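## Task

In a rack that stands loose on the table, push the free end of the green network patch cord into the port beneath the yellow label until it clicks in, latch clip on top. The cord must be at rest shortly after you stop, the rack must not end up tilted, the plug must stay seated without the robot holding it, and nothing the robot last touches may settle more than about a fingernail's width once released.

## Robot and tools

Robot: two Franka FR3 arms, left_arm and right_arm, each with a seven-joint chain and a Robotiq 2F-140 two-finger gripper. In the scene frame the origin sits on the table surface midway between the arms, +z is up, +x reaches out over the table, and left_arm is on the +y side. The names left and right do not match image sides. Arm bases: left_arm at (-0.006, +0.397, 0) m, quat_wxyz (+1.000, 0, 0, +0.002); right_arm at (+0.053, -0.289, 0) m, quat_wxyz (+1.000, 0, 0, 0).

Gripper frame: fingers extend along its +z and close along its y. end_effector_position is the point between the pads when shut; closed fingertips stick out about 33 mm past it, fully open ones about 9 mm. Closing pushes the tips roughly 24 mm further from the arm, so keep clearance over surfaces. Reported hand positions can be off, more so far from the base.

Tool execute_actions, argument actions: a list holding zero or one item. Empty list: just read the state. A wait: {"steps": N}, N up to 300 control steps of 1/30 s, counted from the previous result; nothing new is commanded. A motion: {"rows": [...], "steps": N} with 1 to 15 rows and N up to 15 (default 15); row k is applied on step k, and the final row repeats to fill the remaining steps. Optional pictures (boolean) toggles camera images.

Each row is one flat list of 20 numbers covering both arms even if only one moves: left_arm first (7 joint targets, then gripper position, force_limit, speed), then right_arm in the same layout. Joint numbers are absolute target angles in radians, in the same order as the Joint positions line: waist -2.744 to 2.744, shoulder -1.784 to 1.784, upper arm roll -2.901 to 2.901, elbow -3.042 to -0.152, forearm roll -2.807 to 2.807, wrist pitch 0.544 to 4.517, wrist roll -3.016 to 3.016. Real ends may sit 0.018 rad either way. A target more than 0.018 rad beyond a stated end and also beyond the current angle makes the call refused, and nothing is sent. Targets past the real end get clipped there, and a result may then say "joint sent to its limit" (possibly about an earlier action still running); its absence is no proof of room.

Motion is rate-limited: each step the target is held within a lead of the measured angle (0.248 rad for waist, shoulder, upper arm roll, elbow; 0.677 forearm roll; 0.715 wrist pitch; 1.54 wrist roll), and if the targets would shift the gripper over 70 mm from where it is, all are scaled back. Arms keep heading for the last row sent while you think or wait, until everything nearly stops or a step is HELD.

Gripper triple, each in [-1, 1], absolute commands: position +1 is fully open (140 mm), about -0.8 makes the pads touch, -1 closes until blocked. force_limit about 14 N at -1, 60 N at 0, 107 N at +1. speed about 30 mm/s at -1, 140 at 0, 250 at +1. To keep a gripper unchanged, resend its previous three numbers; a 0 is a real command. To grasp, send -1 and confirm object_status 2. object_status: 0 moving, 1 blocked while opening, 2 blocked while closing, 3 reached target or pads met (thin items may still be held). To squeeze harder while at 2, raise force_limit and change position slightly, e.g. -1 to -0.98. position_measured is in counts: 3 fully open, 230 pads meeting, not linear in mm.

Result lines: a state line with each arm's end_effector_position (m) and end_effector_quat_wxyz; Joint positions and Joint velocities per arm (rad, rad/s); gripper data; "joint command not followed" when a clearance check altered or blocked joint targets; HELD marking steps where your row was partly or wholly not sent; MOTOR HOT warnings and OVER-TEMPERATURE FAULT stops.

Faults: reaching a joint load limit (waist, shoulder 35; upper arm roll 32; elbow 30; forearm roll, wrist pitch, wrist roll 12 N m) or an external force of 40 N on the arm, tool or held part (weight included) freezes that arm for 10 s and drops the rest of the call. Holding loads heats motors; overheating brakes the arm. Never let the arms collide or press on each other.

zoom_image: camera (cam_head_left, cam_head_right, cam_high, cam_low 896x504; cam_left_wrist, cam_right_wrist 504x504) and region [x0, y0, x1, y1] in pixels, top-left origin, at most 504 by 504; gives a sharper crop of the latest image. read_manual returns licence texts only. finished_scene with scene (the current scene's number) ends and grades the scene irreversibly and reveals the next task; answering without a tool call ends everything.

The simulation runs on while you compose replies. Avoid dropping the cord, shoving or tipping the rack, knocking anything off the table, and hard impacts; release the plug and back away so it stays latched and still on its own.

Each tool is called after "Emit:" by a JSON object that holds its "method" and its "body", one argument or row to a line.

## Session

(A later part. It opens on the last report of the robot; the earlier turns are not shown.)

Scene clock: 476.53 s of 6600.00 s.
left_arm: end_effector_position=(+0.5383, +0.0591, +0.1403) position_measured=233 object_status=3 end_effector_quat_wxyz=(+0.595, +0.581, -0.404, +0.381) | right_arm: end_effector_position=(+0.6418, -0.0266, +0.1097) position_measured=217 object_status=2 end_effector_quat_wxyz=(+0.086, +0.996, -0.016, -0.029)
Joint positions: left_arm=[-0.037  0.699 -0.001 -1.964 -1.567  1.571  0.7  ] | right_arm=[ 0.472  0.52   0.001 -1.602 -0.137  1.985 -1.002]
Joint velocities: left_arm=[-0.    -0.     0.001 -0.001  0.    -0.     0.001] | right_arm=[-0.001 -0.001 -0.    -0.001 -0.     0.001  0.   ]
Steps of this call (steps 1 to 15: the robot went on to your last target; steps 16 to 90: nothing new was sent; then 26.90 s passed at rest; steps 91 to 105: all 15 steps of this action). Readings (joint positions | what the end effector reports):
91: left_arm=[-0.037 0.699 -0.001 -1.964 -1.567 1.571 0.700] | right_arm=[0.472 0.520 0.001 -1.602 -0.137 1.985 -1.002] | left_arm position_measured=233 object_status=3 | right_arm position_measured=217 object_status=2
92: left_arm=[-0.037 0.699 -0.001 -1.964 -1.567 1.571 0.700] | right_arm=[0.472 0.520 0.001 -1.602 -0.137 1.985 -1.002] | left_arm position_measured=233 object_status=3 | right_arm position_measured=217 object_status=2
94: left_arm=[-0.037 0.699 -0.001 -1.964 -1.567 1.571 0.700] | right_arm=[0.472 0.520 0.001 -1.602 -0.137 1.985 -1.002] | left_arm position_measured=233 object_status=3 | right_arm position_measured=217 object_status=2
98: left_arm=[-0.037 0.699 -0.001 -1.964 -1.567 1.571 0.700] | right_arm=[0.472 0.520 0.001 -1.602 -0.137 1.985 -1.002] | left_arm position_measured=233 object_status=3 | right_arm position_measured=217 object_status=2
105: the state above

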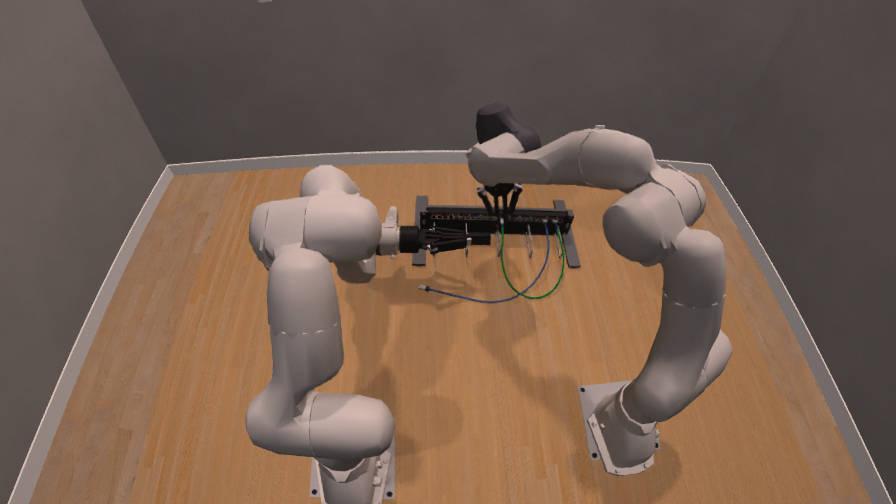

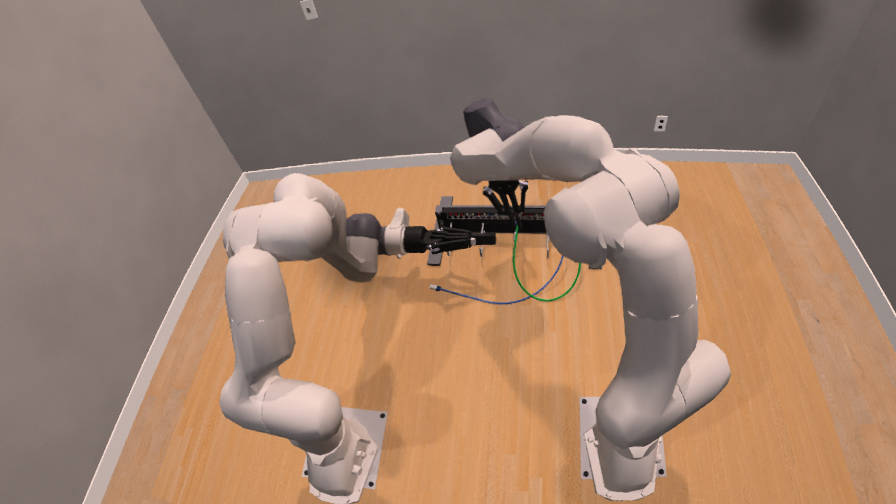

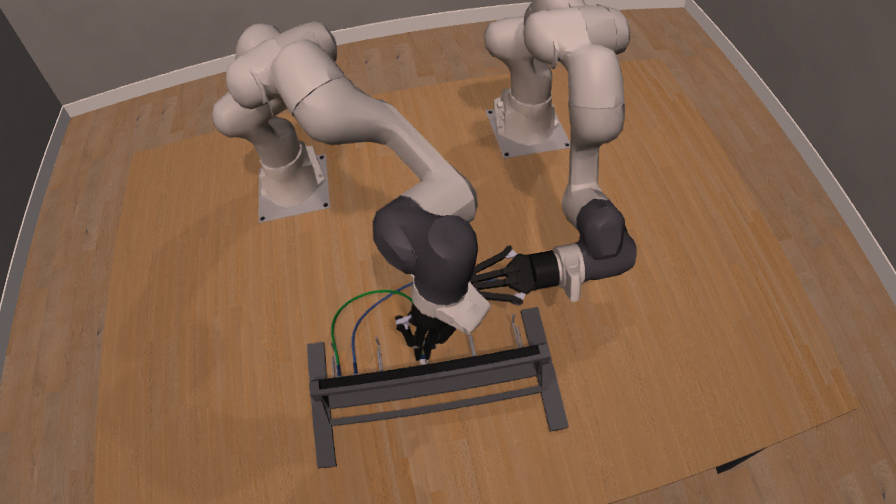

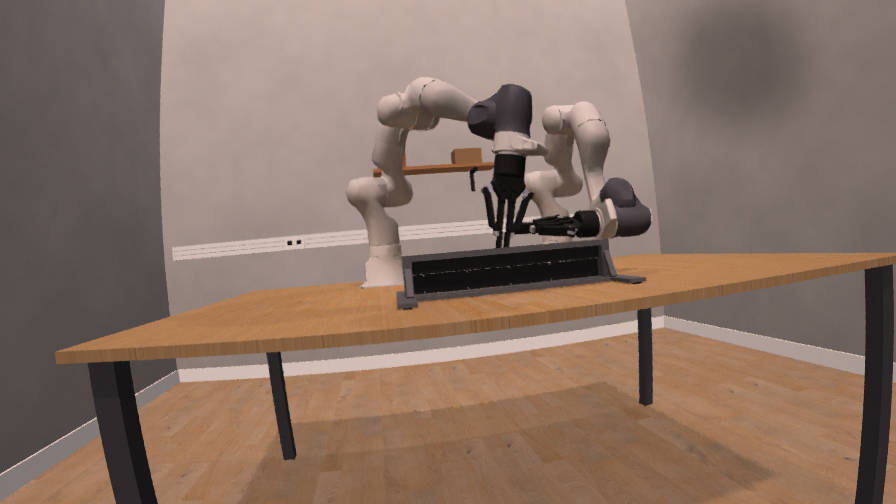

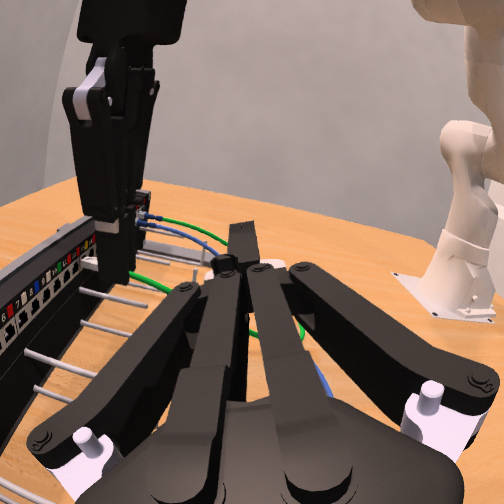

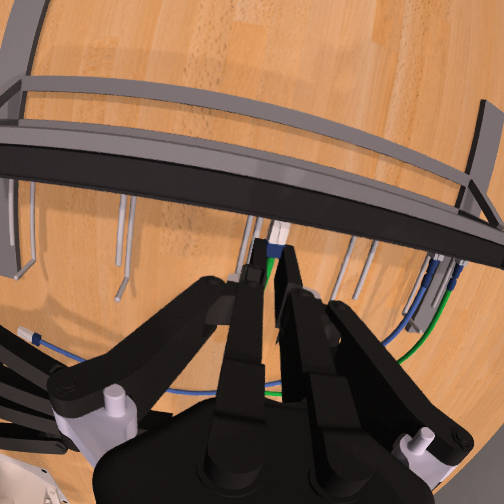

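Emit:
{"method": "execute_actions", "body": {
  "actions": [
    {"rows":[[-0.037,0.701,0,-1.963,-1.5708,1.5708,0.693,-1,0,0,0.4727,0.5205,0,-1.597,-0.144,1.990,-0.997,-0.98,0,-1],[-0.037,0.701,0,-1.963,-1.5708,1.5708,0.693,-1,0,0,0.4731,0.5215,0,-1.5962,-0.1455,1.9865,-0.995,-0.98,0,-1],[-0.037,0.701,0,-1.963,-1.5708,1.5708,0.693,-1,0,0,0.4736,0.5222,0,-1.5955,-0.147,1.985,-0.994,-0.98,0,-1],[-0.037,0.701,0,-1.963,-1.5708,1.5708,0.693,-1,0,0,0.474,0.5226,0,-1.5948,-0.148,1.9842,-0.993,-0.98,0,-1],[-0.037,0.701,0,-1.963,-1.5708,1.5708,0.693,-1,0,0,0.4745,0.523,0,-1.5941,-0.149,1.9835,-0.992,-0.98,0,-1],[-0.037,0.701,0,-1.963,-1.5708,1.5708,0.693,-1,0,0,0.4749,0.5234,0,-1.5934,-0.150,1.9828,-0.991,-0.98,0,-1],[-0.037,0.701,0,-1.963,-1.5708,1.5708,0.693,-1,0,0,0.4754,0.5238,0,-1.5927,-0.151,1.982,-0.990,-0.98,0,-1],[-0.037,0.701,0,-1.963,-1.5708,1.5708,0.693,-1,0,0,0.4758,0.5242,0,-1.592,-0.152,1.9813,-0.989,-0.98,0,-1],[-0.037,0.701,0,-1.963,-1.5708,1.5708,0.693,-1,0,0,0.4763,0.5246,0,-1.5913,-0.153,1.9806,-0.988,-0.98,0,-1],[-0.037,0.701,0,-1.963,-1.5708,1.5708,0.693,-1,0,0,0.4767,0.525,0,-1.5906,-0.154,1.9799,-0.987,-0.98,0,-1],[-0.037,0.701,0,-1.963,-1.5708,1.5708,0.693,-1,0,0,0.4772,0.5254,0,-1.59,-0.155,1.9792,-0.986,-0.98,0,-1],[-0.037,0.701,0,-1.963,-1.5708,1.5708,0.693,-1,0,0,0.4776,0.5258,0,-1.5893,-0.156,1.9785,-0.985,-0.98,0,-1],[-0.037,0.701,0,-1.963,-1.5708,1.5708,0.693,-1,0,0,0.4781,0.5262,0,-1.5886,-0.157,1.9778,-0.984,-0.98,0,-1],[-0.037,0.701,0,-1.963,-1.5708,1.5708,0.693,-1,0,0,0.4785,0.5266,0,-1.5879,-0.158,1.977,-0.983,-0.98,0,-1],[-0.037,0.701,0,-1.963,-1.5708,1.5708,0.693,-1,0,0,0.479,0.527,0,-1.5872,-0.159,1.9763,-0.982,-0.98,0,-1]],"steps":15}
  ],
  "pictures": false
}}

Emit:
{"method": "execute_actions", "body": {
  "actions": [
    {"rows":[[-0.037,0.701,0,-1.963,-1.5708,1.5708,0.693,-1,0,0,0.4795,0.5274,0,-1.5865,-0.160,1.9756,-0.981,-0.98,0,-1],[-0.037,0.701,0,-1.963,-1.5708,1.5708,0.693,-1,0,0,0.48,0.5279,0,-1.5857,-0.1612,1.9748,-0.980,-0.98,0,-1],[-0.037,0.701,0,-1.963,-1.5708,1.5708,0.693,-1,0,0,0.4805,0.5284,0,-1.5849,-0.1624,1.974,-0.9788,-0.98,0,-1],[-0.037,0.701,0,-1.963,-1.5708,1.5708,0.693,-1,0,0,0.481,0.5289,0,-1.5841,-0.1636,1.9731,-0.9776,-0.98,0,-1],[-0.037,0.701,0,-1.963,-1.5708,1.5708,0.693,-1,0,0,0.4815,0.5293,0,-1.5833,-0.1648,1.9722,-0.9764,-0.98,0,-1],[-0.037,0.701,0,-1.963,-1.5708,1.5708,0.693,-1,0,0,0.482,0.5298,0,-1.5825,-0.166,1.9713,-0.9752,-0.98,0,-1],[-0.037,0.701,0,-1.963,-1.5708,1.5708,0.693,-1,0,0,0.4825,0.5303,0,-1.5817,-0.1672,1.9704,-0.974,-0.98,0,-1],[-0.037,0.701,0,-1.963,-1.5708,1.5708,0.693,-1,0,0,0.483,0.5307,0,-1.5809,-0.1684,1.9695,-0.9728,-0.98,0,-1],[-0.037,0.701,0,-1.963,-1.5708,1.5708,0.693,-1,0,0,0.4835,0.5312,0,-1.5801,-0.1696,1.9686,-0.9716,-0.98,0,-1],[-0.037,0.701,0,-1.963,-1.5708,1.5708,0.693,-1,0,0,0.484,0.5316,0,-1.5793,-0.1708,1.9677,-0.9704,-0.98,0,-1],[-0.037,0.701,0,-1.963,-1.5708,1.5708,0.693,-1,0,0,0.4845,0.5321,0,-1.5785,-0.172,1.9668,-0.9692,-0.98,0,-1],[-0.037,0.701,0,-1.963,-1.5708,1.5708,0.693,-1,0,0,0.485,0.5326,0,-1.5777,-0.173,1.966,-0.968,-0.98,0,-1],[-0.037,0.701,0,-1.963,-1.5708,1.5708,0.693,-1,0,0,0.4856,0.533,0,-1.577,-0.173,1.966,-0.967,-0.98,0,-1]],"steps":15}
  ],
  "pictures": false
}}

Emit:
{"method": "execute_actions", "body": {
  "actions": [
    {"steps":10}
  ]
}}

Emit:
{"method": "zoom_image", "body": {
  "camera": "cam_left_wrist",
  "region": [70, 245, 110, 280]
}}

Scene clock: 509.77 s of 6600.00 s.
left_arm: end_effector_position=(+0.5383, +0.0591, +0.1403) position_measured=233 object_status=3 end_effector_quat_wxyz=(+0.595, +0.581, -0.404, +0.381) | right_arm: end_effector_position=(+0.6417, -0.0264, +0.1101) position_measured=217 object_status=2 end_effector_quat_wxyz=(+0.094, +0.995, -0.014, -0.028)
Joint positions: left_arm=[-0.037  0.699 -0.001 -1.964 -1.567  1.571  0.7  ] | right_arm=[ 0.479  0.525  0.001 -1.594 -0.151  1.975 -0.994]
Joint velocities: left_arm=[ 0.     0.002  0.    -0.002  0.001  0.001  0.001] | right_arm=[ 0.014  0.012  0.001  0.019 -0.028 -0.02   0.024]
Steps of this call (steps 1 to 15: the robot went on to your last target; steps 16 to 90: nothing new was sent; then 29.73 s passed at rest; steps 91 to 105: all 15 steps of this action). Readings (joint positions | what the end effector reports):
91: left_arm=[-0.037 0.699 -0.001 -1.964 -1.567 1.571 0.700] | right_arm=[0.472 0.520 0.001 -1.602 -0.137 1.985 -1.002] | left_arm position_measured=233 object_status=3 | right_arm position_measured=217 object_status=2
92: left_arm=[-0.037 0.699 -0.001 -1.964 -1.567 1.571 0.700] | right_arm=[0.473 0.520 0.001 -1.602 -0.138 1.984 -1.002] | left_arm position_measured=233 object_status=3 | right_arm position_measured=217 object_status=2
94: left_arm=[-0.037 0.699 -0.001 -1.964 -1.567 1.571 0.700] | right_arm=[0.474 0.520 0.001 -1.601 -0.140 1.983 -1.001] | left_arm position_measured=233 object_status=3 | right_arm position_measured=217 object_status=2
98: left_arm=[-0.037 0.699 -0.001 -1.964 -1.567 1.571 0.700] | right_arm=[0.475 0.522 0.001 -1.598 -0.144 1.980 -0.999] | left_arm position_measured=233 object_status=3 | right_arm position_measured=217 object_status=2
105: the state above

Scene clock: 510.27 s of 6600.00 s.
left_arm: end_effector_position=(+0.5383, +0.0591, +0.1403) position_measured=233 object_status=3 end_effector_quat_wxyz=(+0.595, +0.581, -0.404, +0.381) | right_arm: end_effector_position=(+0.6418, -0.0260, +0.1102) position_measured=217 object_status=2 end_effector_quat_wxyz=(+0.102, +0.994, -0.015, -0.027)
Joint positions: left_arm=[-0.037  0.699 -0.001 -1.964 -1.567  1.571  0.7  ] | right_arm=[ 0.486  0.532  0.001 -1.583 -0.167  1.964 -0.979]
Joint velocities: left_arm=[ 0.001 -0.     0.     0.     0.     0.001 -0.002] | right_arm=[ 0.007  0.006  0.001  0.011 -0.014 -0.008  0.024]
Steps of this call (steps 1 to 15: all 15 steps of this action). Readings (joint positions | what the end effector reports):
1: left_arm=[-0.037 0.699 -0.001 -1.964 -1.567 1.571 0.700] | right_arm=[0.479 0.525 0.001 -1.593 -0.152 1.974 -0.993] | left_arm position_measured=233 object_status=3 | right_arm position_measured=217 object_status=2
2: left_arm=[-0.037 0.699 -0.001 -1.964 -1.567 1.571 0.700] | right_arm=[0.479 0.526 0.001 -1.592 -0.153 1.974 -0.992] | left_arm position_measured=233 object_status=3 | right_arm position_measured=217 object_status=2
4: left_arm=[-0.037 0.699 -0.001 -1.964 -1.567 1.571 0.700] | right_arm=[0.480 0.527 0.001 -1.591 -0.155 1.972 -0.990] | left_arm position_measured=233 object_status=3 | right_arm position_measured=217 object_status=2
8: left_arm=[-0.037 0.699 -0.001 -1.964 -1.567 1.571 0.700] | right_arm=[0.483 0.529 0.001 -1.588 -0.160 1.969 -0.986] | left_arm position_measured=233 object_status=3 | right_arm position_measured=217 object_status=2
15: the state above

Scene clock: 510.60 s of 6600.00 s.
left_arm: end_effector_position=(+0.5383, +0.0591, +0.1403) position_measured=233 object_status=3 end_effector_quat_wxyz=(+0.595, +0.581, -0.404, +0.381) | right_arm: end_effector_position=(+0.6418, -0.0260, +0.1103) position_measured=217 object_status=2 end_effector_quat_wxyz=(+0.103, +0.994, -0.017, -0.026)
Joint positions: left_arm=[-0.037  0.699 -0.001 -1.964 -1.567  1.571  0.7  ] | right_arm=[ 0.486  0.532  0.001 -1.582 -0.168  1.963 -0.974]
Joint velocities: left_arm=[-0.001 -0.    -0.001  0.    -0.    -0.001 -0.002] | right_arm=[-0.     0.     0.    -0.    -0.001 -0.001  0.009]
Steps of this call (steps 1 to 10: the robot went on to your last target). Readings (joint positions | what the end effector reports):
1: left_arm=[-0.037 0.699 -0.001 -1.964 -1.567 1.571 0.700] | right_arm=[0.486 0.532 0.001 -1.583 -0.167 1.964 -0.978] | left_arm position_measured=233 object_status=3 | right_arm position_measured=217 object_status=2
2: left_arm=[-0.037 0.699 -0.001 -1.964 -1.567 1.571 0.700] | right_arm=[0.486 0.532 0.001 -1.583 -0.167 1.963 -0.977] | left_arm position_measured=233 object_status=3 | right_arm position_measured=217 object_status=2
4: left_arm=[-0.037 0.699 -0.001 -1.964 -1.567 1.571 0.700] | right_arm=[0.486 0.532 0.001 -1.582 -0.168 1.963 -0.976] | left_arm position_measured=233 object_status=3 | right_arm position_measured=217 object_status=2
8: left_arm=[-0.037 0.699 -0.001 -1.964 -1.567 1.571 0.700] | right_arm=[0.486 0.532 0.001 -1.582 -0.168 1.963 -0.975] | left_arm position_measured=233 object_status=3 | right_arm position_measured=217 object_status=2
10: the state above

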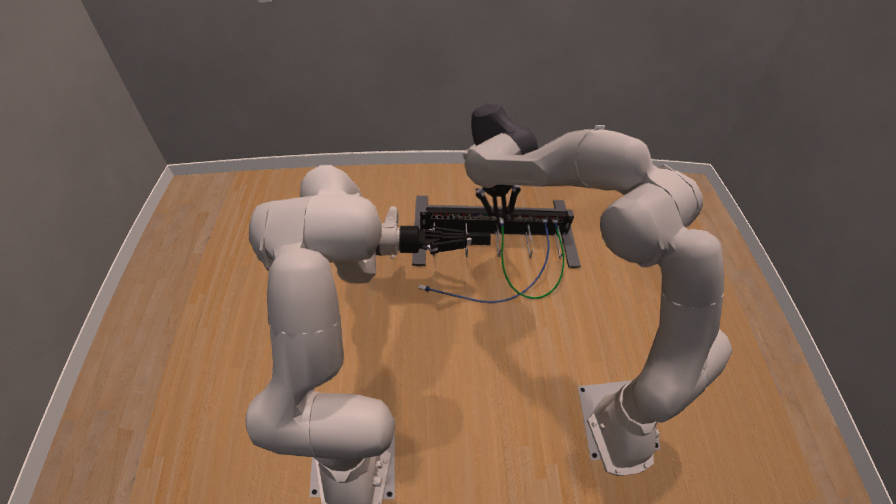

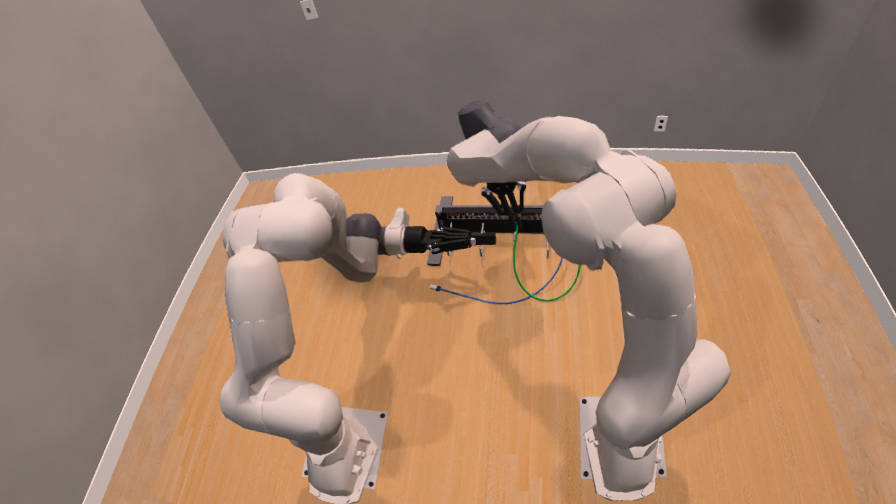

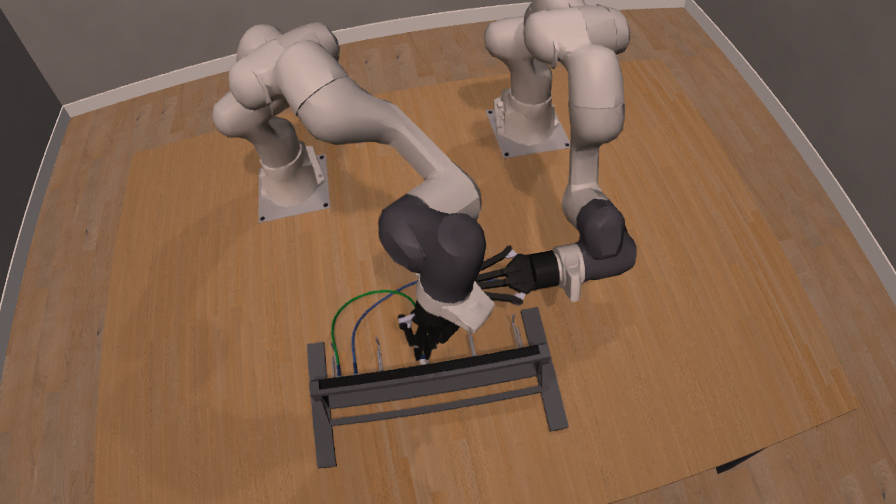

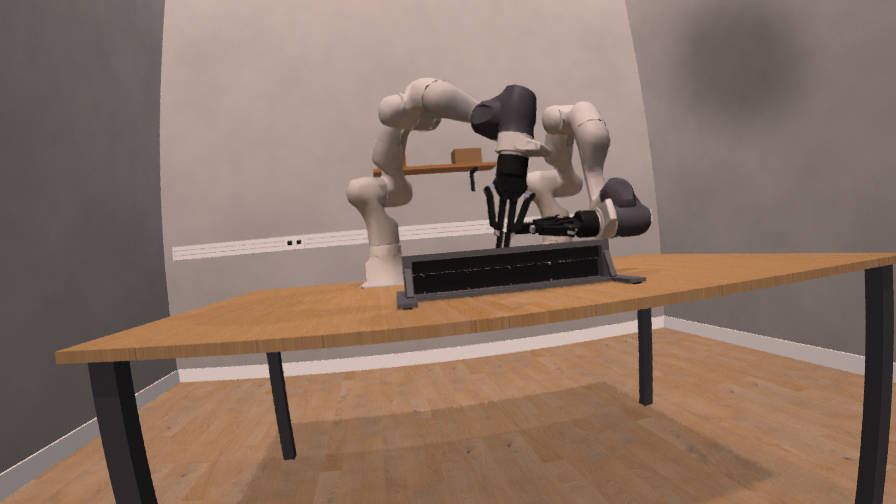

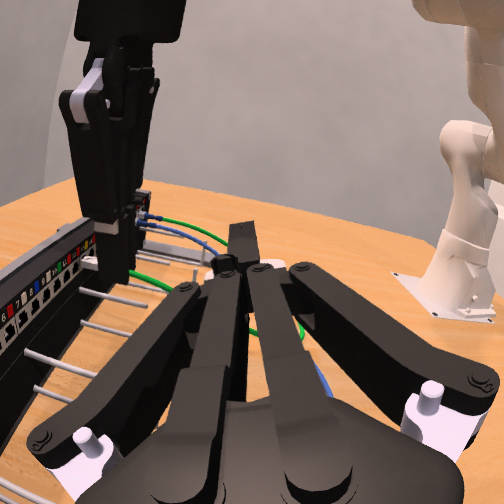

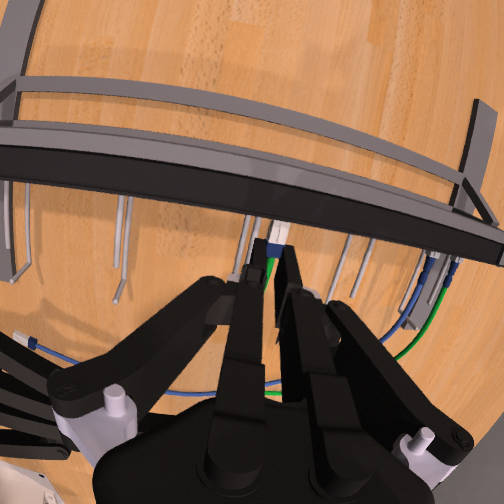

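Region (70, 245, 110, 280) of cam_left_wrist's 504x504 image, scaled by 12.600, with more detail than that image has; it fills the top 441 rows of this view, and the rest is white.

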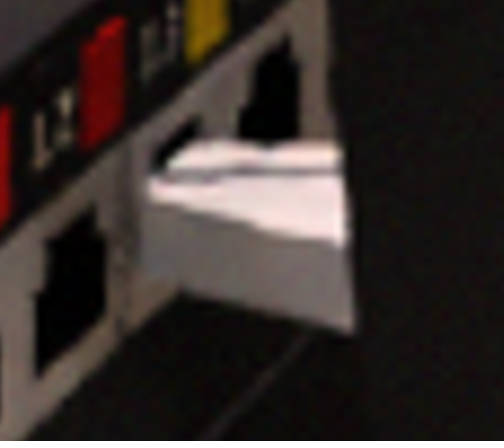

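Emit:
{"method": "execute_actions", "body": {
  "actions": [
    {"rows":[[-0.037,0.701,0,-1.963,-1.5708,1.5708,0.693,-1,0,0,0.4845,0.533,0,-1.576,-0.173,1.969,-0.970,-0.98,0,-1],[-0.037,0.701,0,-1.963,-1.5708,1.5708,0.693,-1,0,0,0.4835,0.533,-0.0005,-1.575,-0.173,1.971,-0.971,-0.98,0,-1],[-0.037,0.701,0,-1.963,-1.5708,1.5708,0.693,-1,0,0,0.4825,0.533,-0.001,-1.574,-0.173,1.973,-0.972,-0.98,0,-1],[-0.037,0.701,0,-1.963,-1.5708,1.5708,0.693,-1,0,0,0.4815,0.533,-0.001,-1.573,-0.173,1.975,-0.972,-0.98,0,-1],[-0.037,0.701,0,-1.963,-1.5708,1.5708,0.693,-1,0,0,0.4807,0.533,-0.0015,-1.572,-0.173,1.976,-0.972,-0.98,0,-1],[-0.037,0.701,0,-1.963,-1.5708,1.5708,0.693,-1,0,0,0.48,0.533,-0.0015,-1.571,-0.173,1.977,-0.972,-0.98,0,-1],[-0.037,0.701,0,-1.963,-1.5708,1.5708,0.693,-1,0,0,0.4795,0.5332,-0.002,-1.570,-0.173,1.978,-0.972,-0.98,0,-1],[-0.037,0.701,0,-1.963,-1.5708,1.5708,0.693,-1,0,0,0.479,0.5335,-0.002,-1.5695,-0.173,1.979,-0.972,-0.98,0,-1]],"steps":15}
  ]
}}

Emit:
{"method": "zoom_image", "body": {
  "camera": "cam_left_wrist",
  "region": [70, 225, 125, 280]
}}

Scene clock: 524.67 s of 6600.00 s.
left_arm: end_effector_position=(+0.5383, +0.0591, +0.1403) position_measured=233 object_status=3 end_effector_quat_wxyz=(+0.595, +0.581, -0.404, +0.381) | right_arm: end_effector_position=(+0.6425, -0.0260, +0.1101) position_measured=217 object_status=2 end_effector_quat_wxyz=(+0.103, +0.994, -0.018, -0.026)
Joint positions: left_arm=[-0.037  0.699 -0.001 -1.964 -1.567  1.571  0.7  ] | right_arm=[ 0.486  0.535  0.002 -1.579 -0.168  1.962 -0.972]
Joint velocities: left_arm=[ 0.001 -0.     0.001 -0.001 -0.001  0.    -0.001] | right_arm=[-0.001  0.    -0.     0.001  0.001 -0.    -0.001]
Steps of this call (steps 1 to 15: the robot went on to your last target; steps 16 to 90: nothing new was sent; then 10.57 s passed at rest; steps 91 to 105: all 15 steps of this action). Readings (joint positions | what the end effector reports):
91: left_arm=[-0.037 0.699 -0.001 -1.964 -1.567 1.571 0.700] | right_arm=[0.487 0.533 0.001 -1.582 -0.168 1.963 -0.972] | left_arm position_measured=233 object_status=3 | right_arm position_measured=217 object_status=2
92: left_arm=[-0.037 0.699 -0.001 -1.964 -1.567 1.571 0.700] | right_arm=[0.487 0.533 0.001 -1.582 -0.168 1.963 -0.972] | left_arm position_measured=233 object_status=3 | right_arm position_measured=217 object_status=2
94: left_arm=[-0.037 0.699 -0.001 -1.964 -1.567 1.571 0.700] | right_arm=[0.487 0.533 0.001 -1.581 -0.168 1.963 -0.972] | left_arm position_measured=233 object_status=3 | right_arm position_measured=217 object_status=2
98: left_arm=[-0.037 0.699 -0.001 -1.964 -1.567 1.571 0.700] | right_arm=[0.486 0.534 0.001 -1.580 -0.168 1.962 -0.972] | left_arm position_measured=233 object_status=3 | right_arm position_measured=217 object_status=2
105: the state above

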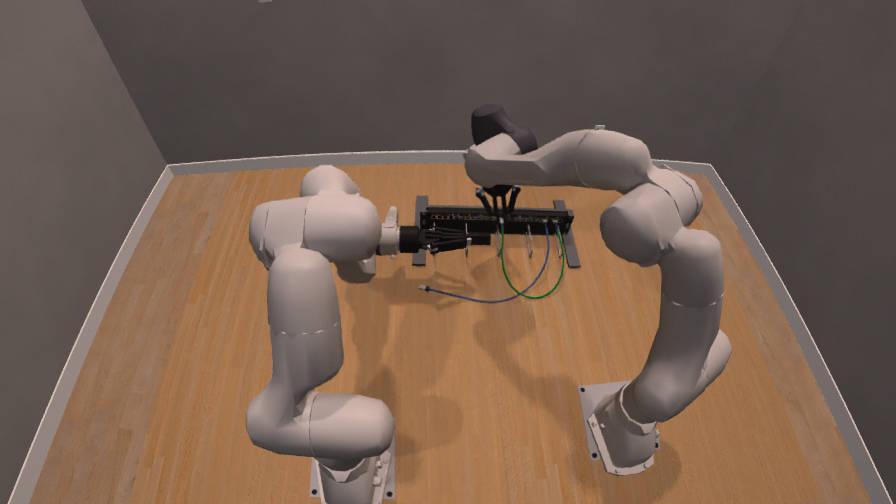

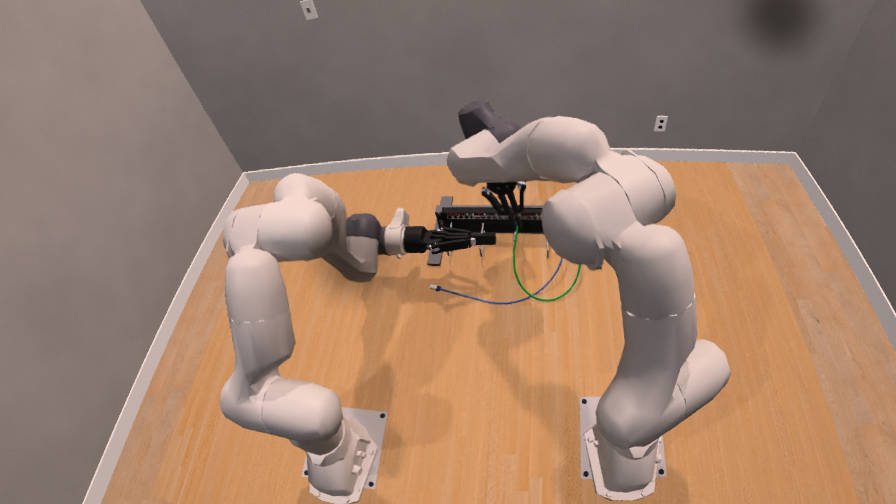

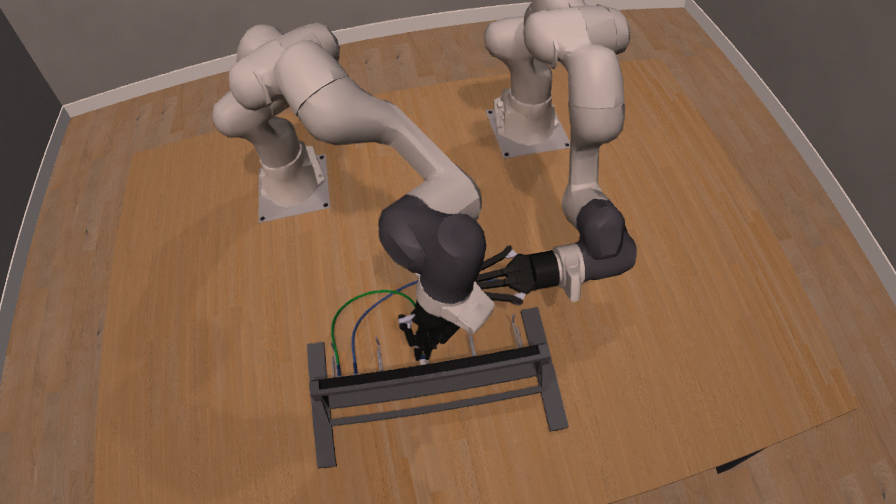

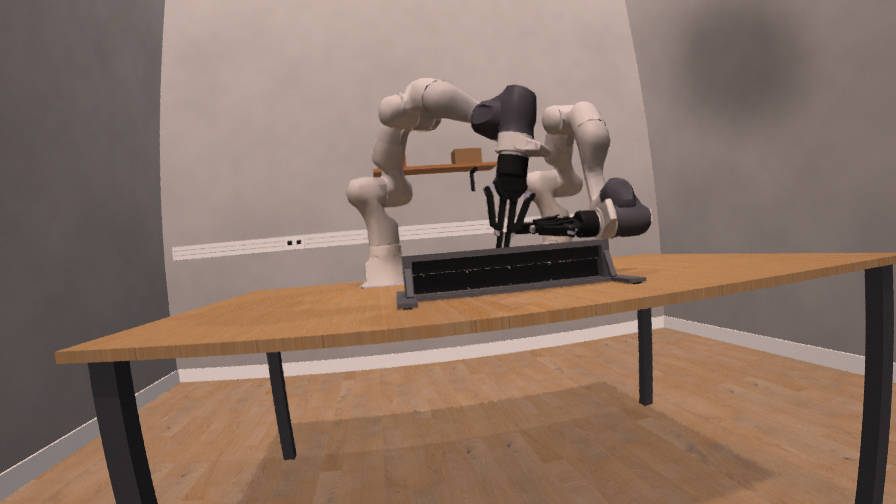

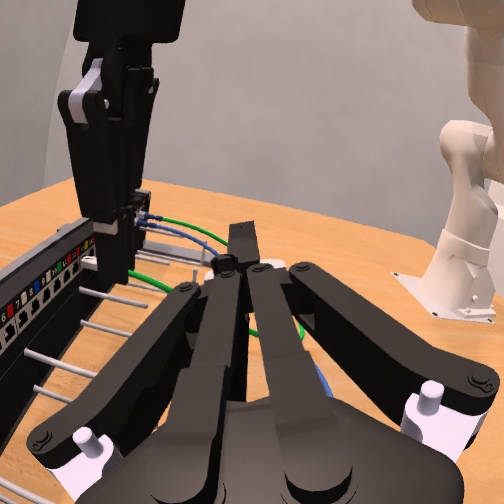

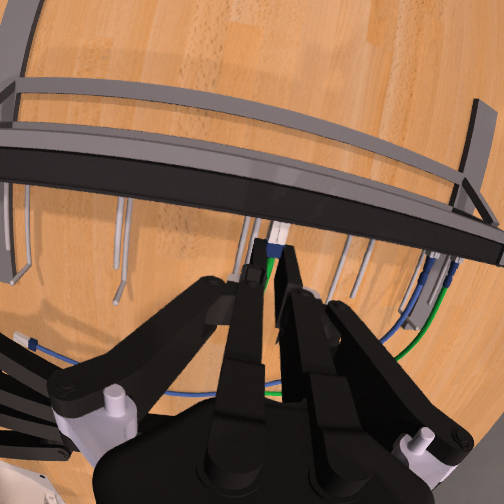

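Region (70, 225, 125, 280) of cam_left_wrist's 504x504 image, scaled by 9.164, with more detail than that image has.

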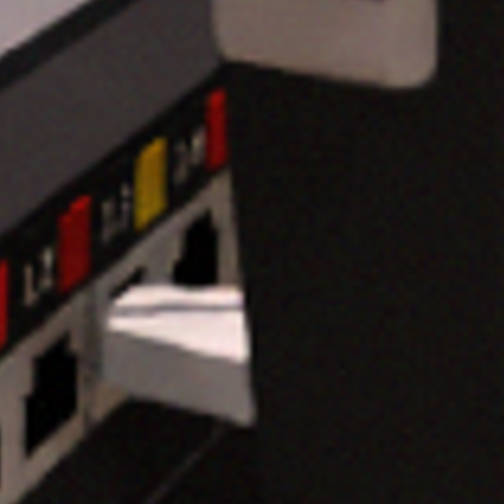

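Emit:
{"method": "zoom_image", "body": {
  "camera": "cam_left_wrist",
  "region": [76, 252, 100, 276]
}}

Emit:
{"method": "zoom_image", "body": {
  "camera": "cam_right_wrist",
  "region": [240, 205, 310, 275]
}}

Region (76, 252, 100, 276) of cam_left_wrist's 504x504 image, scaled by 21.000, with more detail than that image has.

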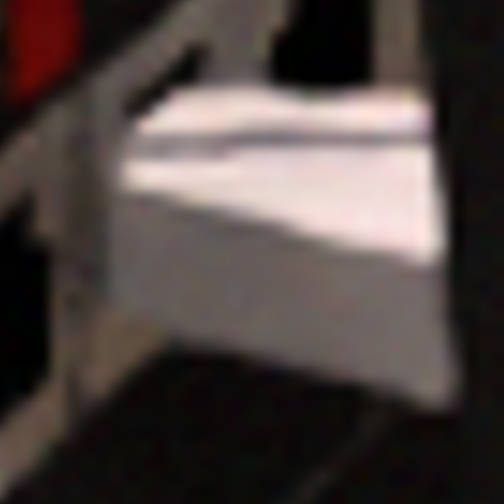

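Region (240, 205, 310, 275) of cam_right_wrist's 504x504 image, scaled by 7.200, with more detail than that image has.

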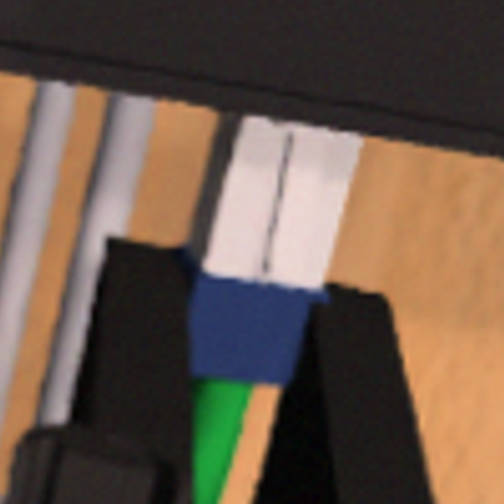

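Emit:
{"method": "execute_actions", "body": {
  "actions": [
    {"rows":[[-0.037,0.701,0,-1.963,-1.5708,1.5708,0.693,-1,0,0,0.479,0.5325,-0.002,-1.5695,-0.173,1.979,-0.972,-0.98,0,-1],[-0.037,0.701,0,-1.963,-1.5708,1.5708,0.693,-1,0,0,0.479,0.5315,-0.002,-1.569,-0.173,1.979,-0.972,-0.98,0,-1],[-0.037,0.701,0,-1.963,-1.5708,1.5708,0.693,-1,0,0,0.479,0.5305,-0.002,-1.5685,-0.173,1.979,-0.972,-0.98,0,-1],[-0.037,0.701,0,-1.963,-1.5708,1.5708,0.693,-1,0,0,0.479,0.5298,-0.002,-1.568,-0.173,1.979,-0.972,-0.98,0,-1],[-0.037,0.701,0,-1.963,-1.5708,1.5708,0.693,-1,0,0,0.479,0.529,-0.002,-1.5675,-0.173,1.979,-0.972,-0.98,0,-1]],"steps":15}
  ]
}}

Emit:
{"method": "zoom_image", "body": {
  "camera": "cam_left_wrist",
  "region": [76, 252, 100, 276]
}}

Scene clock: 538.93 s of 6600.00 s.
left_arm: end_effector_position=(+0.5383, +0.0591, +0.1403) position_measured=233 object_status=3 end_effector_quat_wxyz=(+0.595, +0.581, -0.404, +0.381) | right_arm: end_effector_position=(+0.6429, -0.0259, +0.1106) position_measured=217 object_status=2 end_effector_quat_wxyz=(+0.103, +0.994, -0.018, -0.026)
Joint positions: left_arm=[-0.037  0.699 -0.001 -1.964 -1.567  1.571  0.7  ] | right_arm=[ 0.485  0.535  0.002 -1.577 -0.168  1.961 -0.972]
Joint velocities: left_arm=[-0.     0.001 -0.001  0.     0.001 -0.    -0.001] | right_arm=[ 0.    -0.    -0.     0.    -0.    -0.     0.001]
Steps of this call (steps 1 to 15: the robot went on to your last target; steps 16 to 90: nothing new was sent; then 10.77 s passed at rest; steps 91 to 105: all 15 steps of this action). Readings (joint positions | what the end effector reports):
91: left_arm=[-0.037 0.699 -0.001 -1.964 -1.567 1.571 0.700] | right_arm=[0.486 0.535 0.002 -1.579 -0.168 1.962 -0.972] | left_arm position_measured=233 object_status=3 | right_arm position_measured=217 object_status=2
92: left_arm=[-0.037 0.699 -0.001 -1.964 -1.567 1.571 0.700] | right_arm=[0.486 0.535 0.002 -1.579 -0.168 1.962 -0.972] | left_arm position_measured=233 object_status=3 | right_arm position_measured=217 object_status=2
94: left_arm=[-0.037 0.699 -0.001 -1.964 -1.567 1.571 0.700] | right_arm=[0.486 0.535 0.002 -1.578 -0.168 1.961 -0.972] | left_arm position_measured=233 object_status=3 | right_arm position_measured=217 object_status=2
98: left_arm=[-0.037 0.699 -0.001 -1.964 -1.567 1.571 0.700] | right_arm=[0.485 0.535 0.002 -1.578 -0.168 1.961 -0.972] | left_arm position_measured=233 object_status=3 | right_arm position_measured=217 object_status=2
105: the state above

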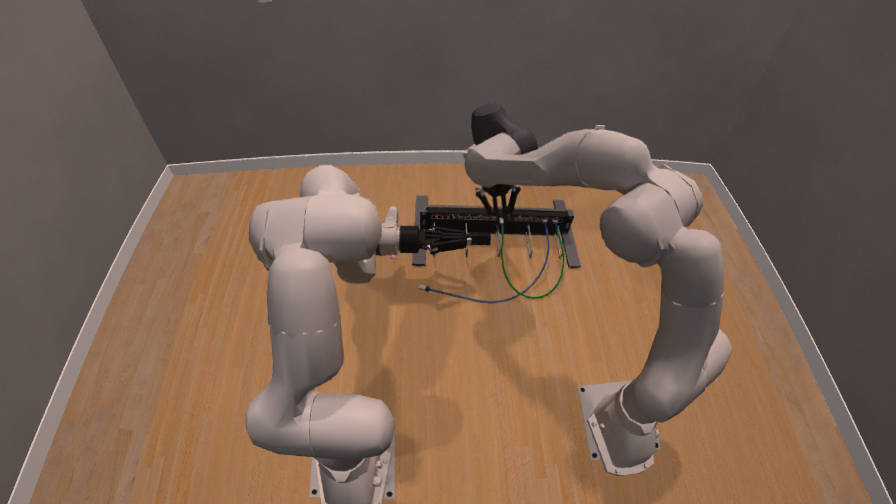

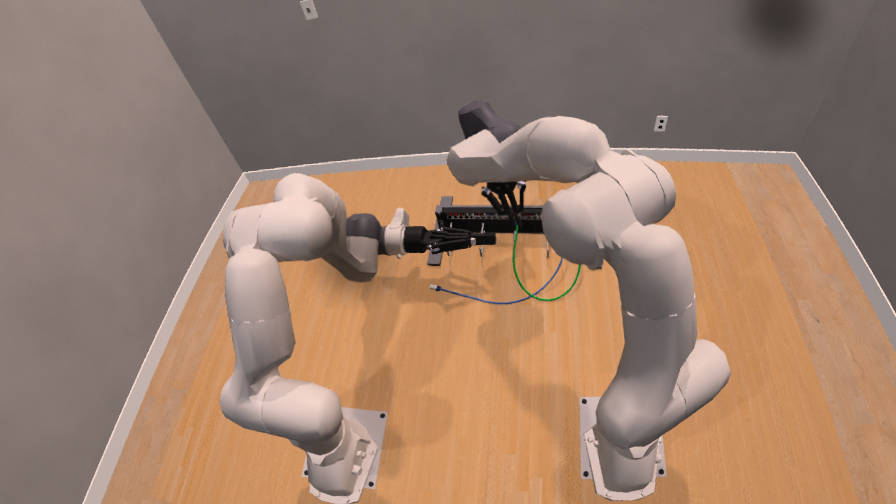

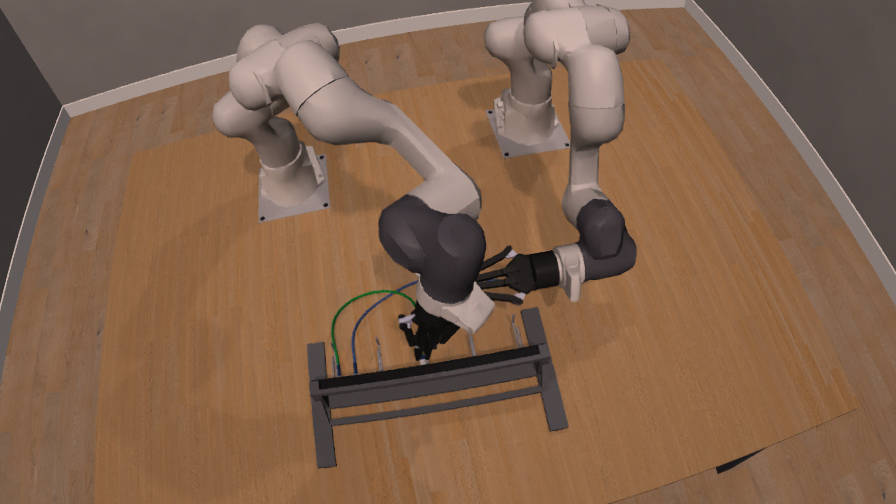

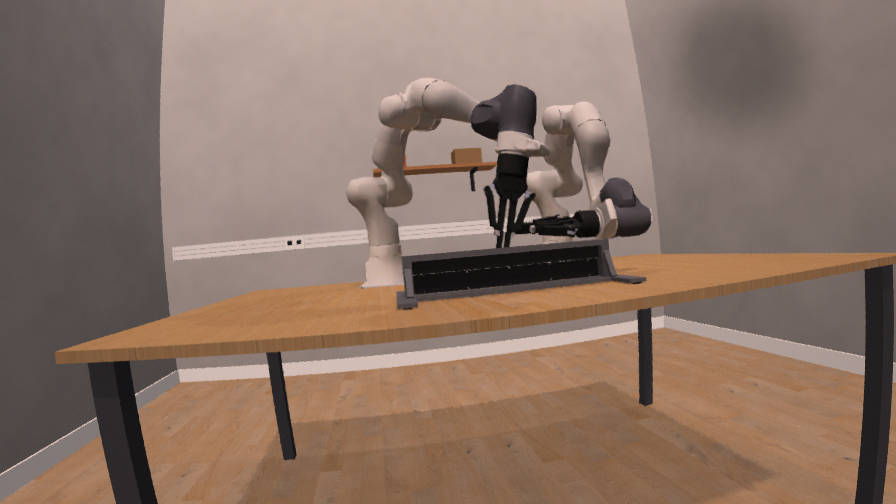

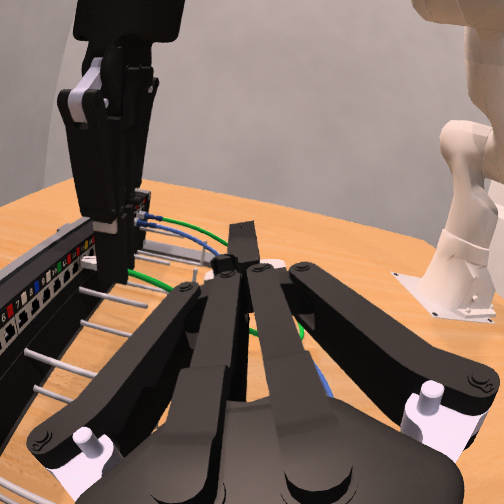

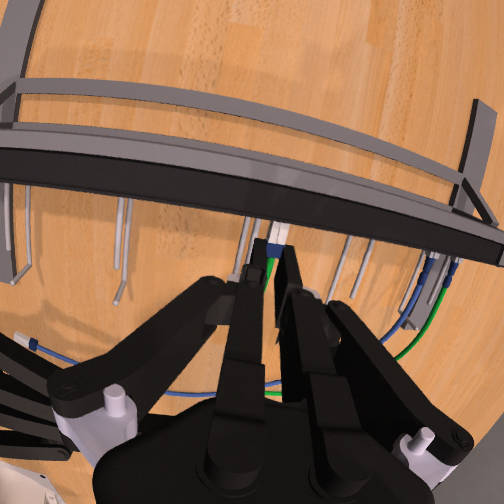

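Region (76, 252, 100, 276) of cam_left_wrist's 504x504 image, scaled by 21.000, with more detail than that image has.

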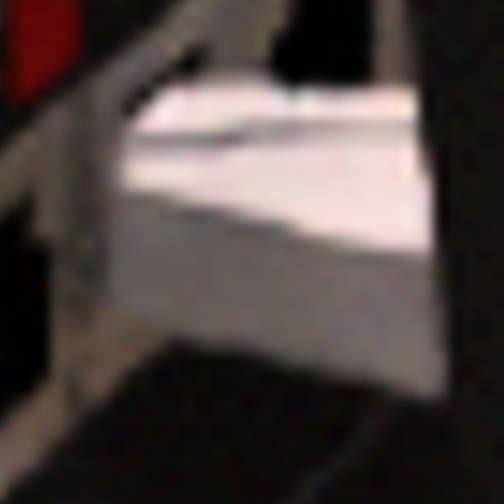

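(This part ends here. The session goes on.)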